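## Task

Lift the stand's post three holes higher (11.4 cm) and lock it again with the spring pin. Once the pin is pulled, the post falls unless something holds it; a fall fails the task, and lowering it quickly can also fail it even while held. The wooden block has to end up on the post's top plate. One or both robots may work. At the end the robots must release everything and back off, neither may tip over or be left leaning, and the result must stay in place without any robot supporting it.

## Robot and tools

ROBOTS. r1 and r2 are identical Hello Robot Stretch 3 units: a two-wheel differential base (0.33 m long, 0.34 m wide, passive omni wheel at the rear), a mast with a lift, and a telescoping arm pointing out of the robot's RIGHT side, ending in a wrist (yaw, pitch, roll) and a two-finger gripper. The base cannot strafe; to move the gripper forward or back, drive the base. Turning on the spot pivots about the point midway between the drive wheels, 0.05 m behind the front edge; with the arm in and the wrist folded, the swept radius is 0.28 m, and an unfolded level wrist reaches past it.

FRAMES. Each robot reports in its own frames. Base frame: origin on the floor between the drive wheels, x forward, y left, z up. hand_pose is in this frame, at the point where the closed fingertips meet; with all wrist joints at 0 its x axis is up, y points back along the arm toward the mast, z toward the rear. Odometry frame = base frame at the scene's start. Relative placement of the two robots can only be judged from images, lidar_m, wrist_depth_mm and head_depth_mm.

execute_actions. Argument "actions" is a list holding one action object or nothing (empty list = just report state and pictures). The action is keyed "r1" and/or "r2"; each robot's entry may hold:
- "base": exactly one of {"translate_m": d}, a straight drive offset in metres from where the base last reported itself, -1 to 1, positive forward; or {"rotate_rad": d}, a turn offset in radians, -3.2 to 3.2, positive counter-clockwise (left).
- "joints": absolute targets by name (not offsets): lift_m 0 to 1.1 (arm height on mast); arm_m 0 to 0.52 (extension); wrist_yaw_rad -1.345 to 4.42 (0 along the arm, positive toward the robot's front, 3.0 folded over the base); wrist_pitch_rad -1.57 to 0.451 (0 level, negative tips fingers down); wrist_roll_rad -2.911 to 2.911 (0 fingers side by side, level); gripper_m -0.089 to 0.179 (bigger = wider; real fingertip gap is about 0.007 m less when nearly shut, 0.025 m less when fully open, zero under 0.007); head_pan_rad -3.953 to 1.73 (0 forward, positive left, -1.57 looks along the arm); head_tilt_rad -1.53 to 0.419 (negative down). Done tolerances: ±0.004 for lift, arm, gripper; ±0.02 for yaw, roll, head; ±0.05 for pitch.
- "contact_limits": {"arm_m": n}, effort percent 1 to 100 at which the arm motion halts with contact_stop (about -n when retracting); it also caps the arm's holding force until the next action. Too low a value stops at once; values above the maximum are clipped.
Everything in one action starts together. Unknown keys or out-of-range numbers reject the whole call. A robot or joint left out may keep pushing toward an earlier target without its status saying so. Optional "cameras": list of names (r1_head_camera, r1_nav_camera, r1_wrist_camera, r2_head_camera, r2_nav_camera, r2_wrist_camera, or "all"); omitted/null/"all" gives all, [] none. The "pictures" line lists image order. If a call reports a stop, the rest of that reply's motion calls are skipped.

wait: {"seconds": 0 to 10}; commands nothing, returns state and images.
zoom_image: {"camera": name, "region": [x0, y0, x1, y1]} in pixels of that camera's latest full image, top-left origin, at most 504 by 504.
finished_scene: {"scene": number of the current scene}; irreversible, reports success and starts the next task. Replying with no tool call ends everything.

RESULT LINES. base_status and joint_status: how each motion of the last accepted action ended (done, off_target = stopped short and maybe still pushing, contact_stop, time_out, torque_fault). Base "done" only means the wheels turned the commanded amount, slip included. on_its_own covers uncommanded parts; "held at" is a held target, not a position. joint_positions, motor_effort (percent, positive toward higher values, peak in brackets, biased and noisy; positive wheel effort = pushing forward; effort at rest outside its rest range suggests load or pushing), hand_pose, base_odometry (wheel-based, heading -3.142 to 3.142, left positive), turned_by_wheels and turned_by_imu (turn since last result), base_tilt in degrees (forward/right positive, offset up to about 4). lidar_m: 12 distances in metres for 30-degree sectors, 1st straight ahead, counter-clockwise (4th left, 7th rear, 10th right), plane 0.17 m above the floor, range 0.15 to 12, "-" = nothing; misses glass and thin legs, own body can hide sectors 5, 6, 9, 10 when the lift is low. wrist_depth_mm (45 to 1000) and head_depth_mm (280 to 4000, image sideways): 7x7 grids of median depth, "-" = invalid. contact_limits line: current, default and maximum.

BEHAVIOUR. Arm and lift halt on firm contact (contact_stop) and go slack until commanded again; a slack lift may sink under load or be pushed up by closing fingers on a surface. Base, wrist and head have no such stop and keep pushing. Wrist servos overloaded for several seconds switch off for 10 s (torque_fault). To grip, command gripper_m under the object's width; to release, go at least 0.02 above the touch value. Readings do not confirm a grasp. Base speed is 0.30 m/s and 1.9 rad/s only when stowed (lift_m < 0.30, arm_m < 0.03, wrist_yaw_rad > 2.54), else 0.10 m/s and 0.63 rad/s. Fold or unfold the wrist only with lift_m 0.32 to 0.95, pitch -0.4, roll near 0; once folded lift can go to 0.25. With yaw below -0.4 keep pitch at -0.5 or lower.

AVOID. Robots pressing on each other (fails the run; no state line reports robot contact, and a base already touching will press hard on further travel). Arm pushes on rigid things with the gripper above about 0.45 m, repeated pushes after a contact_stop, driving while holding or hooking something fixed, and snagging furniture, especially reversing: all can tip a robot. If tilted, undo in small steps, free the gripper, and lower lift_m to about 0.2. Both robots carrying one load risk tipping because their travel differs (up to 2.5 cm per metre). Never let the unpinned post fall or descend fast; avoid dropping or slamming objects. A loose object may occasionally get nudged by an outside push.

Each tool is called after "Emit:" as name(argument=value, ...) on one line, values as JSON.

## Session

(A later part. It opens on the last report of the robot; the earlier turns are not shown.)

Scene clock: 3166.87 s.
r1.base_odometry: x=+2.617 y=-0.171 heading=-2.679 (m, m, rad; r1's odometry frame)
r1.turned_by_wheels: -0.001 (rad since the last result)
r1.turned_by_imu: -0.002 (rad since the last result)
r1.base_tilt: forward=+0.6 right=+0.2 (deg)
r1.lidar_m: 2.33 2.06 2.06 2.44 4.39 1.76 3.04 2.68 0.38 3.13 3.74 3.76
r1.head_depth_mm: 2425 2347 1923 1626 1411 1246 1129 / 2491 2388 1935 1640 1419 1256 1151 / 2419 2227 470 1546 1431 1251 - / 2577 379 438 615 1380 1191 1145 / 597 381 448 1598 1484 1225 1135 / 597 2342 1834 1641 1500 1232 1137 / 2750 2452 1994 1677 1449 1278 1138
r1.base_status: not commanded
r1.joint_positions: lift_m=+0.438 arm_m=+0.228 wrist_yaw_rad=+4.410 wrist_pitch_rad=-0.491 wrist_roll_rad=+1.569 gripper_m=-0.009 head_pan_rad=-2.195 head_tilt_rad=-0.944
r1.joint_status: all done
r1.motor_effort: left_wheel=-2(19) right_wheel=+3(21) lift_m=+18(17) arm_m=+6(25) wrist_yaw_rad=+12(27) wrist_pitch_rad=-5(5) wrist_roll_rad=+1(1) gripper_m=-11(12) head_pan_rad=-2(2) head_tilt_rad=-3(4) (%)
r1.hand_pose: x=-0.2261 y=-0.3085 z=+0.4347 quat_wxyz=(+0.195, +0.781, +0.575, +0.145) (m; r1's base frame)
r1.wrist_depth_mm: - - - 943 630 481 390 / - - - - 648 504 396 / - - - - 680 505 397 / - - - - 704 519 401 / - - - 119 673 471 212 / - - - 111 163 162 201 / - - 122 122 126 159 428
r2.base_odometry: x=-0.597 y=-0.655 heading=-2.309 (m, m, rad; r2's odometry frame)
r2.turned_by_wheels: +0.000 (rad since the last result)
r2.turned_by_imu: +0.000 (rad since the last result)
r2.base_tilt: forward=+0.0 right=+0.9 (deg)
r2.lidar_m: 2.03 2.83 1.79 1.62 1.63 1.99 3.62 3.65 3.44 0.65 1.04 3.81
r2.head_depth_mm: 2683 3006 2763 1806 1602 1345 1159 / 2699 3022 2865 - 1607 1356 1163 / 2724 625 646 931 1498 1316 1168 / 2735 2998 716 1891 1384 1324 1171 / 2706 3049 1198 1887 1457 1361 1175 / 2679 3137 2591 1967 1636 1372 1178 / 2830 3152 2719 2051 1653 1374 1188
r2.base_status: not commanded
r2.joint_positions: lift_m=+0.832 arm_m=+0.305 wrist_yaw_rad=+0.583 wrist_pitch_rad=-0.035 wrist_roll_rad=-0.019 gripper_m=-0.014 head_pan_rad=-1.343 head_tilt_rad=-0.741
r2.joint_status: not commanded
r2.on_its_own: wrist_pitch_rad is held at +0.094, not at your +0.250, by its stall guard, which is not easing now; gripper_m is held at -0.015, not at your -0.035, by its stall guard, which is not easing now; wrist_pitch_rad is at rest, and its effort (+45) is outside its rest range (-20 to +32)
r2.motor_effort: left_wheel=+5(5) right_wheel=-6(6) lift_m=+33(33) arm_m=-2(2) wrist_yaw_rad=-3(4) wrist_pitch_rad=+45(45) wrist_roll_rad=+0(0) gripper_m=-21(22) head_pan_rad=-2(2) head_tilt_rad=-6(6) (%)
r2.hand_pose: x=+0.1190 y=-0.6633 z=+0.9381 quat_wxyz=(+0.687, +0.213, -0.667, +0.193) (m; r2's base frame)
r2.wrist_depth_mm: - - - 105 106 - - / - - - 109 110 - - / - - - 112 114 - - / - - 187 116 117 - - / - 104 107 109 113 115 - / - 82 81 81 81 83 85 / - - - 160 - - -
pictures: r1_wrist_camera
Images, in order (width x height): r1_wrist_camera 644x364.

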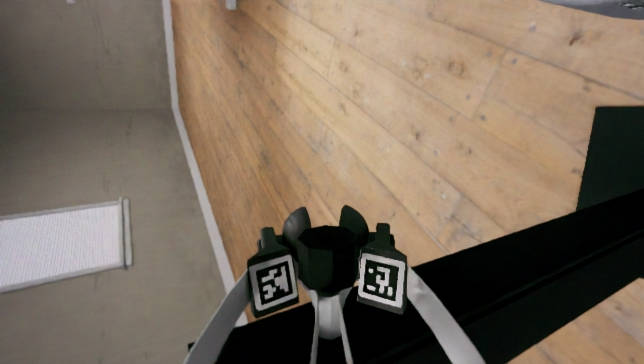

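Emit:
execute_actions(actions=[{"r1": {"joints": {"arm_m": 0.225, "gripper_m": 0.06}}, "r2": {"joints": {"lift_m": 0.815}}}], cameras=["r1_wrist_camera"])

Emit:
execute_actions(actions=[{"r2": {"joints": {"lift_m": 0.810}}}], cameras=["r1_wrist_camera"])

Emit:
execute_actions(actions=[{"r2": {"joints": {"lift_m": 0.805}}}], cameras=["r1_wrist_camera"])

Scene clock: 3184.43 s.
r1.base_odometry: x=+2.617 y=-0.171 heading=-2.679 (m, m, rad; r1's odometry frame)
r1.turned_by_wheels: +0.000 (rad since the last result)
r1.turned_by_imu: +0.000 (rad since the last result)
r1.base_tilt: forward=+0.6 right=+0.2 (deg)
r1.lidar_m: 2.33 2.07 2.07 2.44 4.38 1.75 3.04 2.68 0.38 3.17 3.73 3.75
r1.head_depth_mm: 2434 2360 1918 1627 1418 1246 1131 / 2472 2379 1942 1633 1413 1253 1156 / 2420 2229 471 1540 1429 1257 - / 2552 379 438 615 1379 1196 1143 / 670 380 447 1595 1483 1228 1131 / 612 2303 1840 1638 1504 1230 1134 / 2757 2452 1988 1684 1456 1279 1139
r1.base_status: not commanded
r1.joint_positions: lift_m=+0.438 arm_m=+0.225 wrist_yaw_rad=+4.412 wrist_pitch_rad=-0.497 wrist_roll_rad=+1.569 gripper_m=+0.060 head_pan_rad=-2.195 head_tilt_rad=-0.944
r1.joint_status: all done
r1.motor_effort: left_wheel=-1(1) right_wheel=+1(4) lift_m=+18(18) arm_m=-2(4) wrist_yaw_rad=+10(13) wrist_pitch_rad=-1(5) wrist_roll_rad=+1(1) gripper_m=+1(80) head_pan_rad=-2(2) head_tilt_rad=-3(4) (%)
r1.hand_pose: x=-0.2254 y=-0.3069 z=+0.4332 quat_wxyz=(+0.198, +0.780, +0.575, +0.147) (m; r1's base frame)
r1.wrist_depth_mm: - - - 910 631 476 396 / - - - 974 643 492 396 / - - - - 666 507 393 / - - - - 666 514 400 / - - - 876 662 492 215 / - - - 117 149 167 206 / - - 125 121 130 165 421
r2.base_odometry: x=-0.597 y=-0.655 heading=-2.309 (m, m, rad; r2's odometry frame)
r2.turned_by_wheels: +0.000 (rad since the last result)
r2.turned_by_imu: -0.001 (rad since the last result)
r2.base_tilt: forward=+0.0 right=+0.8 (deg)
r2.lidar_m: 2.02 2.84 1.79 1.62 1.63 1.99 3.61 3.65 3.46 0.65 1.04 3.82
r2.head_depth_mm: 2705 3019 2690 - 1617 1351 1169 / 2688 3031 2778 - 1614 1359 1166 / 2748 624 647 943 1487 1307 1169 / 2751 3002 717 1897 1394 1324 1171 / 2803 3080 1204 1890 1459 1360 1175 / 2688 3068 2588 1973 1632 1379 1177 / 2796 3194 2719 2038 1647 1367 1188
r2.base_status: not commanded
r2.joint_positions: lift_m=+0.815 arm_m=+0.305 wrist_yaw_rad=+0.583 wrist_pitch_rad=+0.025 wrist_roll_rad=-0.019 gripper_m=-0.014 head_pan_rad=-1.343 head_tilt_rad=-0.741
r2.joint_status: all done
r2.on_its_own: wrist_pitch_rad is held at +0.094, not at your +0.250, by its stall guard, which is not easing now; gripper_m is held at -0.015, not at your -0.035, by its stall guard, which is not easing now
r2.motor_effort: left_wheel=+5(5) right_wheel=-4(7) lift_m=+19(30) arm_m=-2(2) wrist_yaw_rad=-3(3) wrist_pitch_rad=+24(45) wrist_roll_rad=+0(0) gripper_m=-21(21) head_pan_rad=-2(3) head_tilt_rad=-6(6) (%)
r2.hand_pose: x=+0.1199 y=-0.6646 z=+0.9361 quat_wxyz=(+0.681, +0.193, -0.673, +0.213) (m; r2's base frame)
r2.wrist_depth_mm: - - - 110 111 - - / - - - 113 114 - - / - - - 115 116 - - / - - 200 118 119 - - / - 92 95 98 101 105 - / - - - 81 81 - 81 / - - 577 156 - - -
pictures: r1_wrist_camera
Images, in order (width x height): r1_wrist_camera 644x364.

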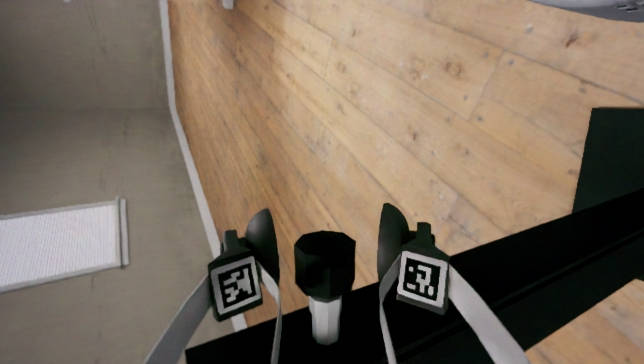

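Scene clock: 3185.03 s.
r1.base_odometry: x=+2.617 y=-0.171 heading=-2.679 (m, m, rad; r1's odometry frame)
r1.turned_by_wheels: +0.000 (rad since the last result)
r1.turned_by_imu: +0.000 (rad since the last result)
r1.base_tilt: forward=+0.7 right=+0.3 (deg)
r1.lidar_m: 2.32 2.06 2.07 2.43 4.36 1.76 3.05 2.68 0.38 3.16 3.73 3.75
r1.head_depth_mm: 2442 2348 1907 1628 1419 1250 1126 / 2460 2369 1937 1639 1416 1255 1154 / 2400 2223 471 1544 1421 1256 - / 2565 379 437 614 1381 1198 1145 / 686 381 447 1593 1485 1222 1133 / 615 2303 1840 1639 1504 1232 1133 / 2742 2464 1988 1679 1455 1277 1142
r1.base_status: not commanded
r1.joint_positions: lift_m=+0.438 arm_m=+0.225 wrist_yaw_rad=+4.412 wrist_pitch_rad=-0.497 wrist_roll_rad=+1.569 gripper_m=+0.060 head_pan_rad=-2.195 head_tilt_rad=-0.944
r1.joint_status: not commanded
r1.motor_effort: left_wheel=-1(1) right_wheel=+2(1) lift_m=+17(18) arm_m=-2(2) wrist_yaw_rad=+10(10) wrist_pitch_rad=-2(1) wrist_roll_rad=+1(1) gripper_m=+1(1) head_pan_rad=-2(2) head_tilt_rad=-3(3) (%)
r1.hand_pose: x=-0.2254 y=-0.3069 z=+0.4332 quat_wxyz=(+0.198, +0.780, +0.575, +0.147) (m; r1's base frame)
r1.wrist_depth_mm: - - - 936 627 483 394 / - - - 973 655 490 395 / - - - - 665 506 395 / - - - - 690 509 402 / - - - 912 665 482 217 / - - - 118 150 166 205 / - - 125 121 129 164 423
r2.base_odometry: x=-0.597 y=-0.655 heading=-2.309 (m, m, rad; r2's odometry frame)
r2.turned_by_wheels: +0.000 (rad since the last result)
r2.turned_by_imu: +0.000 (rad since the last result)
r2.base_tilt: forward=+0.0 right=+0.8 (deg)
r2.lidar_m: 2.03 2.83 1.80 1.62 1.63 1.99 3.61 3.65 3.44 0.65 1.04 3.83
r2.head_depth_mm: 2683 3021 2728 - 1602 1349 1162 / 2692 3064 2761 - 1623 1347 1161 / 2745 624 646 947 1493 1318 1170 / 2734 3034 716 1866 1390 1323 1172 / 2761 3059 1205 1893 1460 1367 1174 / 2649 3101 2573 1956 1637 1367 1182 / 2814 3160 2714 2051 1643 1371 1190
r2.base_status: not commanded
r2.joint_positions: lift_m=+0.810 arm_m=+0.305 wrist_yaw_rad=+0.583 wrist_pitch_rad=+0.042 wrist_roll_rad=-0.019 gripper_m=-0.014 head_pan_rad=-1.343 head_tilt_rad=-0.741
r2.joint_status: all done
r2.on_its_own: wrist_pitch_rad is held at +0.094, not at your +0.250, by its stall guard, which is not easing now; gripper_m is held at -0.015, not at your -0.035, by its stall guard, which is not easing now
r2.motor_effort: left_wheel=+4(4) right_wheel=-3(4) lift_m=+18(16) arm_m=-2(2) wrist_yaw_rad=-3(3) wrist_pitch_rad=+19(24) wrist_roll_rad=+0(0) gripper_m=-21(22) head_pan_rad=-3(3) head_tilt_rad=-6(6) (%)
r2.hand_pose: x=+0.1200 y=-0.6648 z=+0.9356 quat_wxyz=(+0.680, +0.187, -0.675, +0.219) (m; r2's base frame)
r2.wrist_depth_mm: - - - 112 112 - - / - - - 114 115 - - / - - - 116 117 - - / - - 207 119 120 - - / - 88 91 94 98 101 - / - - - 150 - - - / - - 575 155 - - -
pictures: r1_wrist_camera
Images, in order (width x height): r1_wrist_camera 644x364.

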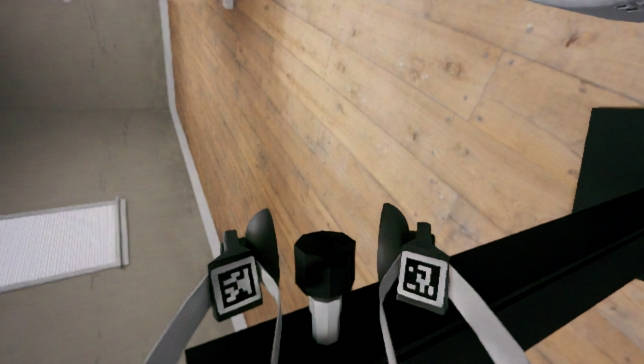

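Scene clock: 3185.63 s.
r1.base_odometry: x=+2.617 y=-0.171 heading=-2.679 (m, m, rad; r1's odometry frame)
r1.turned_by_wheels: +0.000 (rad since the last result)
r1.turned_by_imu: +0.000 (rad since the last result)
r1.base_tilt: forward=+0.6 right=+0.2 (deg)
r1.lidar_m: 2.32 2.06 2.06 2.44 4.38 1.76 3.04 2.68 0.38 3.14 3.74 3.73
r1.head_depth_mm: 2422 2347 1924 1630 1411 1249 1131 / 2485 2353 1933 1639 1416 1262 1155 / 2409 2242 480 1546 1432 1255 - / 2590 388 443 614 1383 1194 1143 / 697 391 450 1588 1483 1224 1130 / 646 2271 1889 1641 1500 1232 1136 / 2765 2448 2003 1685 1451 1278 1140
r1.base_status: not commanded
r1.joint_positions: lift_m=+0.438 arm_m=+0.225 wrist_yaw_rad=+4.412 wrist_pitch_rad=-0.497 wrist_roll_rad=+1.569 gripper_m=+0.060 head_pan_rad=-2.195 head_tilt_rad=-0.944
r1.joint_status: not commanded
r1.motor_effort: left_wheel=+0(1) right_wheel=+1(2) lift_m=+18(18) arm_m=-2(2) wrist_yaw_rad=+10(10) wrist_pitch_rad=-2(2) wrist_roll_rad=+1(1) gripper_m=+1(1) head_pan_rad=-2(2) head_tilt_rad=-3(3) (%)
r1.hand_pose: x=-0.2254 y=-0.3069 z=+0.4332 quat_wxyz=(+0.198, +0.780, +0.575, +0.147) (m; r1's base frame)
r1.wrist_depth_mm: - - - 911 629 481 395 / - - - 970 647 499 395 / - - - - 660 504 393 / - - - - 677 513 401 / - - - 931 652 486 217 / - - - 117 149 166 205 / - - 124 120 130 165 424
r2.base_odometry: x=-0.597 y=-0.655 heading=-2.309 (m, m, rad; r2's odometry frame)
r2.turned_by_wheels: +0.000 (rad since the last result)
r2.turned_by_imu: +0.000 (rad since the last result)
r2.base_tilt: forward=+0.1 right=+0.8 (deg)
r2.lidar_m: 2.03 2.83 1.79 1.62 1.63 1.99 3.63 3.66 3.44 0.65 1.04 3.81
r2.head_depth_mm: 2682 3005 2722 - 1613 1347 1164 / 2691 3005 2708 - 1607 1357 1169 / 2708 2889 652 909 1496 1314 1176 / 2767 2995 726 1898 1386 1325 1171 / 2747 3100 1203 1882 1464 1367 1173 / 2665 3073 2576 1967 1647 1371 1177 / 2799 3193 2734 2045 1641 1377 1182
r2.base_status: not commanded
r2.joint_positions: lift_m=+0.805 arm_m=+0.305 wrist_yaw_rad=+0.583 wrist_pitch_rad=+0.040 wrist_roll_rad=-0.019 gripper_m=-0.014 head_pan_rad=-1.343 head_tilt_rad=-0.741
r2.joint_status: all done
r2.on_its_own: wrist_pitch_rad is held at +0.094, not at your +0.250, by its stall guard, which is not easing now; gripper_m is held at -0.015, not at your -0.035, by its stall guard, which is not easing now
r2.motor_effort: left_wheel=+3(4) right_wheel=-3(4) lift_m=+19(20) arm_m=-2(2) wrist_yaw_rad=-4(4) wrist_pitch_rad=+19(20) wrist_roll_rad=+0(0) gripper_m=-21(22) head_pan_rad=-3(3) head_tilt_rad=-5(5) (%)
r2.hand_pose: x=+0.1200 y=-0.6648 z=+0.9300 quat_wxyz=(+0.680, +0.188, -0.675, +0.218) (m; r2's base frame)
r2.wrist_depth_mm: - - - 111 112 - - / - - - 114 115 - - / - - - 116 118 - - / - - 204 119 120 - - / - 88 91 95 98 102 - / - - - 150 81 - - / - - 564 155 - - -
pictures: r1_wrist_camera
Images, in order (width x height): r1_wrist_camera 644x364.

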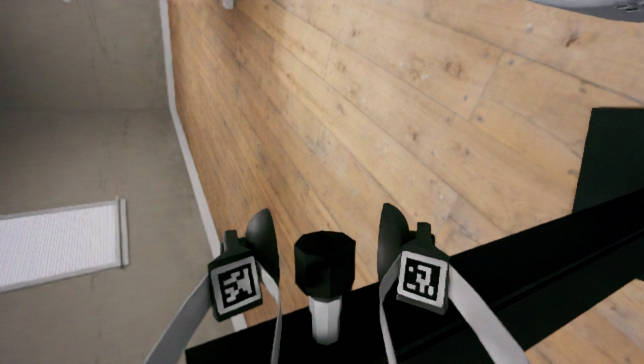

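Emit:
execute_actions(actions=[{"r2": {"joints": {"lift_m": 0.802}}}], cameras=["r1_wrist_camera"])

Emit:
execute_actions(actions=[{"r2": {"joints": {"lift_m": 0.799}}}], cameras=["r1_wrist_camera"])

Emit:
execute_actions(actions=[{"r2": {"joints": {"lift_m": 0.796}}}], cameras=["r1_wrist_camera"])

Scene clock: 3194.13 s.
r1.base_odometry: x=+2.617 y=-0.171 heading=-2.679 (m, m, rad; r1's odometry frame)
r1.turned_by_wheels: +0.000 (rad since the last result)
r1.turned_by_imu: +0.000 (rad since the last result)
r1.base_tilt: forward=+0.6 right=+0.2 (deg)
r1.lidar_m: 2.33 2.07 2.06 2.44 4.37 1.75 3.05 2.68 0.38 3.16 3.74 3.74
r1.head_depth_mm: 2412 2364 1922 1629 1418 1247 1131 / 2471 2356 1934 1632 1424 1250 1154 / 2404 2240 497 1535 1427 1255 - / 2589 389 443 615 1382 1196 1144 / 703 400 455 1589 1485 1227 1134 / 631 2291 1889 1638 1501 1228 1137 / 2772 2467 1992 1677 1453 1281 1139
r1.base_status: not commanded
r1.joint_positions: lift_m=+0.438 arm_m=+0.225 wrist_yaw_rad=+4.412 wrist_pitch_rad=-0.497 wrist_roll_rad=+1.569 gripper_m=+0.060 head_pan_rad=-2.195 head_tilt_rad=-0.944
r1.joint_status: not commanded
r1.motor_effort: left_wheel=-1(1) right_wheel=+2(2) lift_m=+17(18) arm_m=-1(2) wrist_yaw_rad=+10(11) wrist_pitch_rad=-2(2) wrist_roll_rad=+1(1) gripper_m=+2(1) head_pan_rad=-2(2) head_tilt_rad=-3(3) (%)
r1.hand_pose: x=-0.2254 y=-0.3069 z=+0.4332 quat_wxyz=(+0.198, +0.780, +0.575, +0.147) (m; r1's base frame)
r1.wrist_depth_mm: - - - 938 634 477 396 / - - - 961 667 495 392 / - - - - 660 501 393 / - - - - 684 507 404 / - - - - 651 481 216 / - - - 113 150 165 205 / - - 125 121 130 165 419
r2.base_odometry: x=-0.597 y=-0.655 heading=-2.309 (m, m, rad; r2's odometry frame)
r2.turned_by_wheels: +0.000 (rad since the last result)
r2.turned_by_imu: -0.001 (rad since the last result)
r2.base_tilt: forward=+0.1 right=+0.8 (deg)
r2.lidar_m: 2.02 2.84 1.79 1.62 1.63 1.99 3.62 3.64 3.44 0.65 1.04 3.82
r2.head_depth_mm: 2675 3023 2726 - 1604 1341 1162 / 2711 3043 2746 - 1567 1351 1165 / 2746 2912 649 905 1493 1318 1165 / 2755 3042 703 1902 1386 1323 1176 / 2779 3074 1211 1868 1462 1363 1178 / 2652 3079 2574 1973 1642 1363 1179 / 2849 3188 2713 2041 1656 1370 1185
r2.base_status: not commanded
r2.joint_positions: lift_m=+0.802 arm_m=+0.305 wrist_yaw_rad=+0.583 wrist_pitch_rad=+0.036 wrist_roll_rad=-0.019 gripper_m=-0.014 head_pan_rad=-1.343 head_tilt_rad=-0.741
r2.joint_status: all done
r2.on_its_own: wrist_pitch_rad is held at +0.094, not at your +0.250, by its stall guard, which is not easing now; gripper_m is held at -0.015, not at your -0.035, by its stall guard, which is not easing now
r2.motor_effort: left_wheel=+3(4) right_wheel=-2(3) lift_m=+19(19) arm_m=-1(1) wrist_yaw_rad=-3(3) wrist_pitch_rad=+21(23) wrist_roll_rad=+0(0) gripper_m=-21(21) head_pan_rad=-3(3) head_tilt_rad=-6(6) (%)
r2.hand_pose: x=+0.1200 y=-0.6647 z=+0.9260 quat_wxyz=(+0.680, +0.189, -0.674, +0.217) (m; r2's base frame)
r2.wrist_depth_mm: - - - 112 111 - - / - - - 113 114 - - / - - - 116 117 - - / - - 204 118 119 - - / - 90 92 95 100 103 - / - - - 150 81 - - / - - 572 155 - - -
pictures: r1_wrist_camera
Images, in order (width x height): r1_wrist_camera 644x364.

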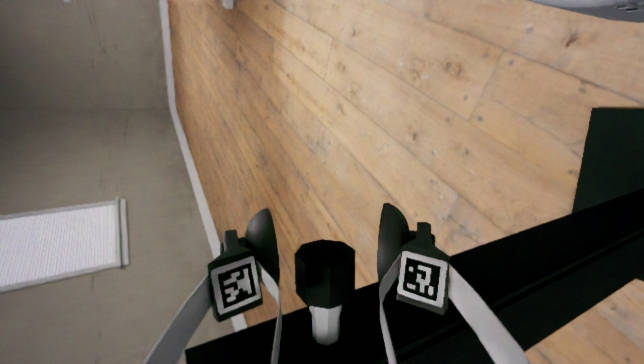

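Scene clock: 3194.67 s.
r1.base_odometry: x=+2.617 y=-0.171 heading=-2.679 (m, m, rad; r1's odometry frame)
r1.turned_by_wheels: +0.000 (rad since the last result)
r1.turned_by_imu: +0.000 (rad since the last result)
r1.base_tilt: forward=+0.6 right=+0.3 (deg)
r1.lidar_m: 2.33 2.06 2.06 2.44 4.37 1.75 3.05 2.68 0.38 3.17 3.74 3.74
r1.head_depth_mm: 2414 2344 1916 1631 1422 1251 1131 / 2455 2358 1933 1636 1419 1251 1154 / 2411 2233 497 1543 1429 1255 - / 2576 388 443 615 1384 1196 1148 / 704 400 455 1590 1478 1222 1132 / 636 2289 1886 1639 1495 1229 1137 / 2779 2475 1986 1683 1452 1273 1136
r1.base_status: not commanded
r1.joint_positions: lift_m=+0.438 arm_m=+0.225 wrist_yaw_rad=+4.412 wrist_pitch_rad=-0.497 wrist_roll_rad=+1.569 gripper_m=+0.060 head_pan_rad=-2.195 head_tilt_rad=-0.944
r1.joint_status: not commanded
r1.motor_effort: left_wheel=-1(1) right_wheel=+1(2) lift_m=+17(18) arm_m=-2(2) wrist_yaw_rad=+10(10) wrist_pitch_rad=-2(2) wrist_roll_rad=+1(1) gripper_m=+1(1) head_pan_rad=-2(2) head_tilt_rad=-3(4) (%)
r1.hand_pose: x=-0.2254 y=-0.3069 z=+0.4332 quat_wxyz=(+0.198, +0.780, +0.575, +0.147) (m; r1's base frame)
r1.wrist_depth_mm: - - - 937 632 484 394 / - - - 981 649 492 394 / - - - - 677 511 391 / - - - - 704 507 399 / - - - - 650 481 218 / - - - 113 150 167 204 / - - 125 121 129 165 418
r2.base_odometry: x=-0.597 y=-0.655 heading=-2.309 (m, m, rad; r2's odometry frame)
r2.turned_by_wheels: +0.000 (rad since the last result)
r2.turned_by_imu: +0.000 (rad since the last result)
r2.base_tilt: forward=+0.0 right=+0.8 (deg)
r2.lidar_m: 2.03 2.83 1.79 1.62 1.63 1.99 3.62 3.64 3.44 0.65 1.04 3.82
r2.head_depth_mm: 2663 3021 2656 - 1609 1353 1162 / 2698 3074 2762 - 1576 1343 1169 / 2734 2923 648 909 1488 1322 1168 / 2750 2996 705 1879 1377 1316 1174 / 2764 3055 1204 1906 1465 1375 1173 / 2685 3101 2576 1962 1644 1380 1177 / 2819 3198 2703 2051 1639 1375 1178
r2.base_status: not commanded
r2.joint_positions: lift_m=+0.799 arm_m=+0.305 wrist_yaw_rad=+0.583 wrist_pitch_rad=+0.045 wrist_roll_rad=-0.019 gripper_m=-0.014 head_pan_rad=-1.343 head_tilt_rad=-0.741
r2.joint_status: all done
r2.on_its_own: wrist_pitch_rad is held at +0.094, not at your +0.250, by its stall guard, which is not easing now; gripper_m is held at -0.015, not at your -0.035, by its stall guard, which is not easing now
r2.motor_effort: left_wheel=+3(3) right_wheel=-3(3) lift_m=+17(18) arm_m=-2(2) wrist_yaw_rad=-4(3) wrist_pitch_rad=+17(21) wrist_roll_rad=+0(0) gripper_m=-21(21) head_pan_rad=-3(3) head_tilt_rad=-6(6) (%)
r2.hand_pose: x=+0.1201 y=-0.6648 z=+0.9254 quat_wxyz=(+0.679, +0.186, -0.675, +0.220) (m; r2's base frame)
r2.wrist_depth_mm: - - - 112 113 - - / - - - 114 115 - - / - - - 116 117 - - / - - 207 119 119 - - / - 87 90 93 97 101 - / - - - 151 - - - / - - 558 154 - - -
pictures: r1_wrist_camera
Images, in order (width x height): r1_wrist_camera 644x364.

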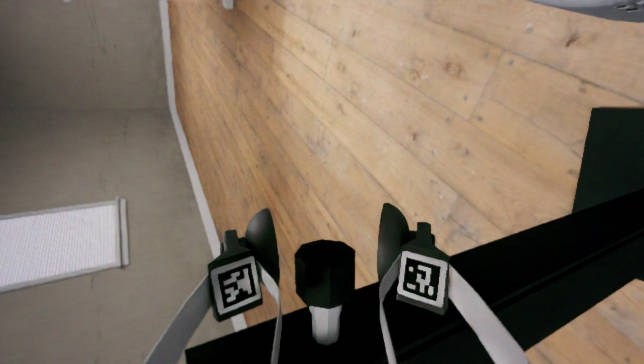

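Scene clock: 3195.20 s.
r1.base_odometry: x=+2.617 y=-0.171 heading=-2.679 (m, m, rad; r1's odometry frame)
r1.turned_by_wheels: +0.000 (rad since the last result)
r1.turned_by_imu: +0.000 (rad since the last result)
r1.base_tilt: forward=+0.6 right=+0.3 (deg)
r1.lidar_m: 2.33 2.06 2.07 2.43 4.38 1.76 3.05 2.68 0.38 3.16 3.73 3.74
r1.head_depth_mm: 2425 2346 1928 1624 1413 1243 1130 / 2480 2373 1934 1637 1419 1252 1156 / 2420 2233 497 1542 1431 1258 - / 2595 388 443 615 1383 1192 1149 / 706 400 455 1591 1481 1228 1133 / 643 2270 1880 1637 1501 1234 1136 / 2775 2439 1994 1679 1450 1281 1137
r1.base_status: not commanded
r1.joint_positions: lift_m=+0.438 arm_m=+0.225 wrist_yaw_rad=+4.412 wrist_pitch_rad=-0.497 wrist_roll_rad=+1.569 gripper_m=+0.060 head_pan_rad=-2.195 head_tilt_rad=-0.944
r1.joint_status: not commanded
r1.motor_effort: left_wheel=-1(1) right_wheel=+1(1) lift_m=+18(18) arm_m=-2(2) wrist_yaw_rad=+10(9) wrist_pitch_rad=-2(1) wrist_roll_rad=+1(1) gripper_m=+2(2) head_pan_rad=-2(2) head_tilt_rad=-3(4) (%)
r1.hand_pose: x=-0.2254 y=-0.3069 z=+0.4332 quat_wxyz=(+0.198, +0.780, +0.575, +0.147) (m; r1's base frame)
r1.wrist_depth_mm: - - - 913 628 477 392 / - - - 968 635 487 401 / - - - - 698 499 394 / - - - - 688 517 402 / - - - - 654 479 216 / - - - 113 151 166 206 / - - 124 120 129 166 420
r2.base_odometry: x=-0.597 y=-0.655 heading=-2.309 (m, m, rad; r2's odometry frame)
r2.turned_by_wheels: +0.000 (rad since the last result)
r2.turned_by_imu: +0.000 (rad since the last result)
r2.base_tilt: forward=+0.0 right=+0.8 (deg)
r2.lidar_m: 2.03 2.82 1.80 1.62 1.64 1.99 3.62 3.64 3.44 0.65 1.04 3.84
r2.head_depth_mm: 2683 3049 2622 - 1608 1355 1168 / 2659 3050 2673 - 1571 1352 1169 / 2725 2930 651 903 1498 1312 1170 / 2747 3006 704 1903 1392 1321 1170 / 2769 3048 1202 1883 1452 1364 1176 / 2695 3115 2601 1995 1625 1383 1177 / 2826 3199 2730 2045 1657 1372 1179
r2.base_status: not commanded
r2.joint_positions: lift_m=+0.796 arm_m=+0.305 wrist_yaw_rad=+0.583 wrist_pitch_rad=+0.055 wrist_roll_rad=-0.019 gripper_m=-0.014 head_pan_rad=-1.343 head_tilt_rad=-0.741
r2.joint_status: all done
r2.on_its_own: wrist_pitch_rad is held at +0.094, not at your +0.250, by its stall guard, which is not easing now; gripper_m is held at -0.015, not at your -0.035, by its stall guard, which is not easing now
r2.motor_effort: left_wheel=+2(3) right_wheel=-2(3) lift_m=+17(17) arm_m=-2(2) wrist_yaw_rad=-3(4) wrist_pitch_rad=+14(17) wrist_roll_rad=+0(0) gripper_m=-21(21) head_pan_rad=-3(2) head_tilt_rad=-6(6) (%)
r2.hand_pose: x=+0.1201 y=-0.6649 z=+0.9251 quat_wxyz=(+0.678, +0.182, -0.676, +0.223) (m; r2's base frame)
r2.wrist_depth_mm: - - - 113 113 - - / - - - 115 116 - - / - - - 117 118 - - / - - 211 119 120 - - / - 84 87 90 94 98 - / - - - 150 - - - / - - 571 154 - - -
pictures: r1_wrist_camera
Images, in order (width x height): r1_wrist_camera 644x364.

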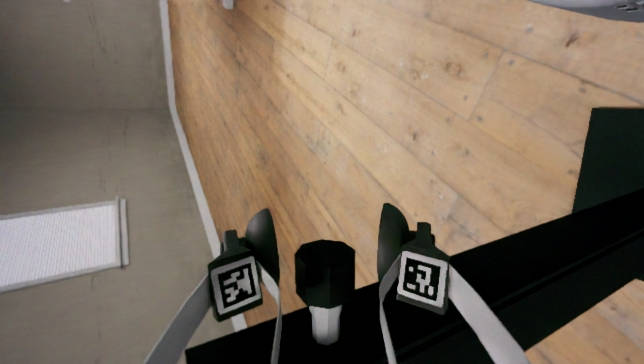

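Emit:
zoom_image(camera="r1_wrist_camera", region=[220, 200, 440, 364])

Region (220, 200, 440, 364) of r1_wrist_camera's 644x364 image, scaled by 2.291; it fills the top 376 rows of this view, and the rest is white.

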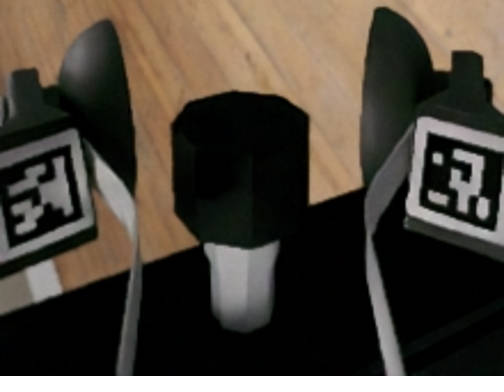

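Emit:
execute_actions(actions=[{"r2": {"joints": {"lift_m": 0.788, "gripper_m": 0.08}}, "r1": {"joints": {"gripper_m": 0.09, "arm_m": 0.05}}}], cameras=["r1_head_camera", "r2_wrist_camera"])

Scene clock: 3214.87 s.
r1.base_odometry: x=+2.617 y=-0.171 heading=-2.679 (m, m, rad; r1's odometry frame)
r1.turned_by_wheels: +0.000 (rad since the last result)
r1.turned_by_imu: +0.000 (rad since the last result)
r1.base_tilt: forward=+0.6 right=+0.2 (deg)
r1.lidar_m: 2.32 2.06 2.07 2.43 4.38 1.76 3.05 2.68 0.38 3.14 3.74 3.75
r1.head_depth_mm: 2433 2329 1929 1641 1413 1251 1134 / 2454 2375 1942 1634 1421 1265 1154 / 2408 2213 497 1540 1425 1269 - / 2588 389 443 615 1355 1265 - / 723 400 454 1592 1443 1290 - / 668 2297 1883 1644 1446 1270 1138 / 2767 2465 1994 1682 1452 1277 1141
r1.base_status: not commanded
r1.joint_positions: lift_m=+0.438 arm_m=+0.050 wrist_yaw_rad=+4.418 wrist_pitch_rad=-0.513 wrist_roll_rad=+1.569 gripper_m=+0.090 head_pan_rad=-2.195 head_tilt_rad=-0.944
r1.joint_status: all done
r1.motor_effort: left_wheel=-1(0) right_wheel=+1(2) lift_m=+18(18) arm_m=-3(3) wrist_yaw_rad=+3(9) wrist_pitch_rad=+5(5) wrist_roll_rad=+1(1) gripper_m=+0(80) head_pan_rad=-2(2) head_tilt_rad=-4(3) (%)
r1.hand_pose: x=-0.2235 y=-0.1338 z=+0.4298 quat_wxyz=(+0.204, +0.777, +0.576, +0.152) (m; r1's base frame)
r1.wrist_depth_mm: - - - 910 626 510 - / - - - 941 646 500 - / - - - 935 648 518 - / - - - - 672 508 414 / - - - - 753 513 416 / - - - - 792 498 422 / - - - - 757 565 423
r2.base_odometry: x=-0.597 y=-0.655 heading=-2.310 (m, m, rad; r2's odometry frame)
r2.turned_by_wheels: +0.000 (rad since the last result)
r2.turned_by_imu: -0.002 (rad since the last result)
r2.base_tilt: forward=+0.0 right=+0.8 (deg)
r2.lidar_m: 2.03 2.83 1.79 1.62 1.63 1.99 3.62 3.65 3.44 0.65 1.04 3.83
r2.head_depth_mm: 2676 3035 2610 - 1603 1348 1167 / 2708 3013 2614 - 1617 1349 1173 / 2753 2954 655 1820 1567 1313 1170 / 2738 2984 706 1124 1387 1316 1169 / 2813 3059 1208 1897 1445 1367 1179 / 2677 3087 2577 1969 1642 1370 1179 / 2782 3211 2719 2055 1644 1372 1183
r2.base_status: not commanded
r2.joint_positions: lift_m=+0.788 arm_m=+0.305 wrist_yaw_rad=+0.582 wrist_pitch_rad=+0.079 wrist_roll_rad=-0.019 gripper_m=+0.080 head_pan_rad=-1.343 head_tilt_rad=-0.741
r2.joint_status: all done
r2.on_its_own: wrist_pitch_rad is held at +0.094, not at your +0.250, by its stall guard, which is not easing now
r2.motor_effort: left_wheel=+1(3) right_wheel=-1(3) lift_m=+16(17) arm_m=+0(2) wrist_yaw_rad=-3(4) wrist_pitch_rad=+6(14) wrist_roll_rad=+0(0) gripper_m=+0(87) head_pan_rad=-2(3) head_tilt_rad=-6(6) (%)
r2.hand_pose: x=+0.1201 y=-0.6650 z=+0.9231 quat_wxyz=(+0.676, +0.174, -0.678, +0.231) (m; r2's base frame)
r2.wrist_depth_mm: - - - 115 116 - - / - - - 117 117 - - / - - - 118 119 - - / - - 205 120 120 - - / - 81 83 88 82 84 88 / - - - 151 - - - / - - 568 152 - - -
pictures: r1_head_camera (sideways: a quarter turn clockwise sets it upright), r2_wrist_camera
Images, in order (width x height): r1_head_camera 896x504, r2_wrist_camera 644x364.

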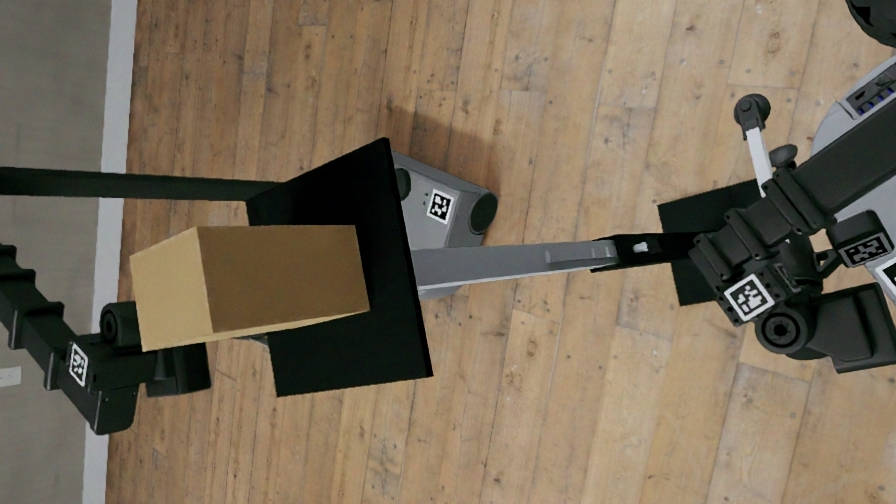

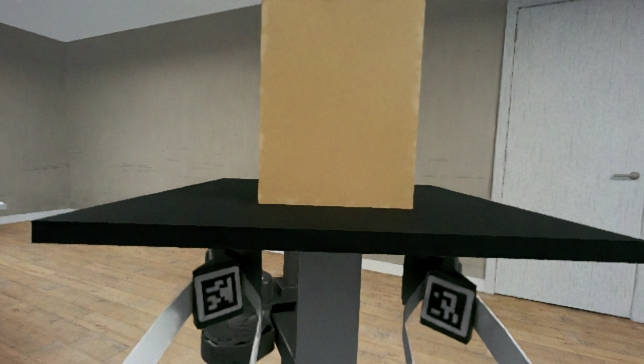

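Emit:
execute_actions(actions=[{"r2": {"base": {"translate_m": -0.12}, "joints": {"lift_m": 0.775, "gripper_m": 0.15, "arm_m": 0.10, "wrist_pitch_rad": 0.05}}, "r1": {"base": {"translate_m": 0.15}}}], cameras=["r1_head_camera", "r2_head_camera", "r2_wrist_camera"])

Scene clock: 3228.53 s.
r1.base_odometry: x=+2.482 y=-0.238 heading=-2.679 (m, m, rad; r1's odometry frame)
r1.turned_by_wheels: +0.000 (rad since the last result)
r1.turned_by_imu: +0.001 (rad since the last result)
r1.base_tilt: forward=+0.6 right=+0.3 (deg)
r1.lidar_m: 2.20 1.94 1.96 2.30 4.16 1.88 3.17 0.47 0.47 3.28 3.63 3.64
r1.head_depth_mm: 2471 567 1787 1628 1410 1249 1133 / 2446 453 508 1603 1422 1261 1159 / 1208 557 526 1547 1338 1248 - / 839 2255 1702 1592 1432 1299 - / 2775 2432 1971 1660 1439 1288 - / 2794 2442 1985 1672 1450 1269 1135 / 2850 2463 2001 1680 1446 1275 1136
r1.base_status: done
r1.joint_positions: lift_m=+0.438 arm_m=+0.050 wrist_yaw_rad=+4.418 wrist_pitch_rad=-0.513 wrist_roll_rad=+1.569 gripper_m=+0.090 head_pan_rad=-2.195 head_tilt_rad=-0.944
r1.joint_status: not commanded
r1.motor_effort: left_wheel=+0(5) right_wheel=+0(3) lift_m=+18(18) arm_m=-3(3) wrist_yaw_rad=+2(3) wrist_pitch_rad=+5(6) wrist_roll_rad=+1(1) gripper_m=+0(1) head_pan_rad=-2(2) head_tilt_rad=-3(4) (%)
r1.hand_pose: x=-0.2235 y=-0.1338 z=+0.4298 quat_wxyz=(+0.204, +0.777, +0.576, +0.152) (m; r1's base frame)
r1.wrist_depth_mm: - - - 879 616 507 - / - - - 959 626 509 - / - - - 966 661 512 - / - - - - 678 504 423 / - - - - 744 502 410 / - - - - 764 495 411 / - - - - 763 531 412
r2.base_odometry: x=-0.516 y=-0.566 heading=-2.309 (m, m, rad; r2's odometry frame)
r2.turned_by_wheels: +0.000 (rad since the last result)
r2.turned_by_imu: -0.002 (rad since the last result)
r2.base_tilt: forward=+0.0 right=+0.7 (deg)
r2.lidar_m: 2.15 2.80 1.77 1.60 1.61 1.96 3.51 3.53 3.47 1.18 0.68 3.83
r2.head_depth_mm: 2723 3007 2621 1988 1662 - 1150 / 2726 3094 2637 1983 1661 - 1167 / 2715 3130 2647 1967 - 1331 1171 / 2817 3069 1161 1624 1506 1294 1171 / 2732 667 685 1556 1535 1356 1173 / 2801 3178 2521 2038 1641 1383 1175 / 2798 3207 2729 2061 1647 1373 1178
r2.base_status: done
r2.joint_positions: lift_m=+0.775 arm_m=+0.100 wrist_yaw_rad=+0.581 wrist_pitch_rad=+0.034 wrist_roll_rad=-0.019 gripper_m=+0.150 head_pan_rad=-1.343 head_tilt_rad=-0.741
r2.joint_status: all done
r2.motor_effort: left_wheel=+2(2) right_wheel=-1(5) lift_m=+17(16) arm_m=-3(1) wrist_yaw_rad=-1(3) wrist_pitch_rad=+6(7) wrist_roll_rad=+0(0) gripper_m=+0(91) head_pan_rad=-3(2) head_tilt_rad=-6(5) (%)
r2.hand_pose: x=+0.1196 y=-0.4601 z=+0.8985 quat_wxyz=(+0.681, +0.189, -0.674, +0.215) (m; r2's base frame)
r2.wrist_depth_mm: - - - - - - - / - - - 348 - - - / - - - 354 - - - / - - - - - - - / - - - 961 - - - / - - - - 748 - - / - - - - 740 - -
pictures: r1_head_camera (sideways: a quarter turn clockwise sets it upright), r2_head_camera (sideways: a quarter turn clockwise sets it upright), r2_wrist_camera
Images, in order (width x height): r1_head_camera 896x504, r2_head_camera 896x504, r2_wrist_camera 644x364.

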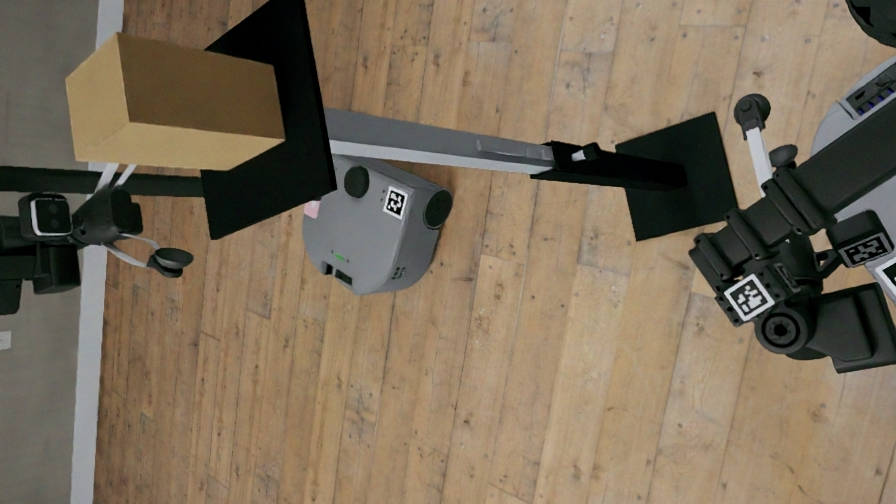

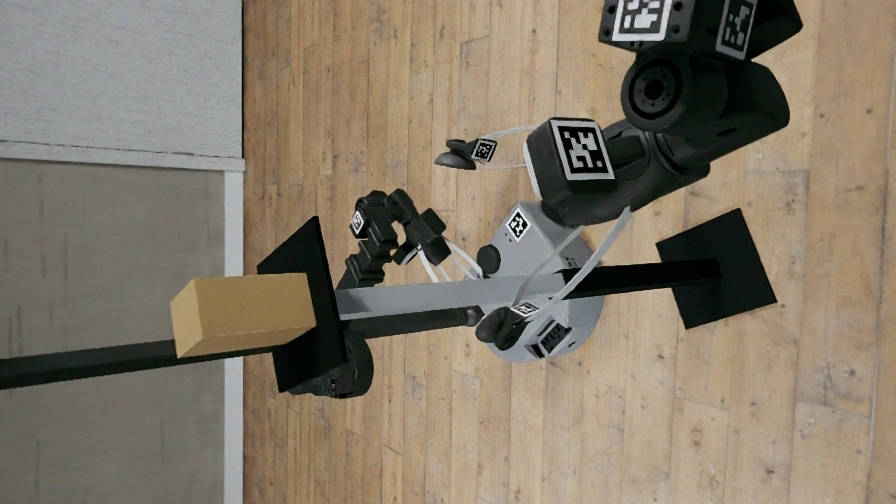

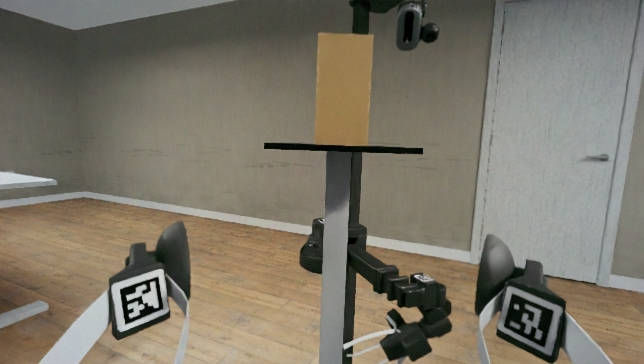

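Both robots are clear, the post is locked and the block is on the plate.

Emit:
finished_scene(scene=1)

The scene is finished: the task was done.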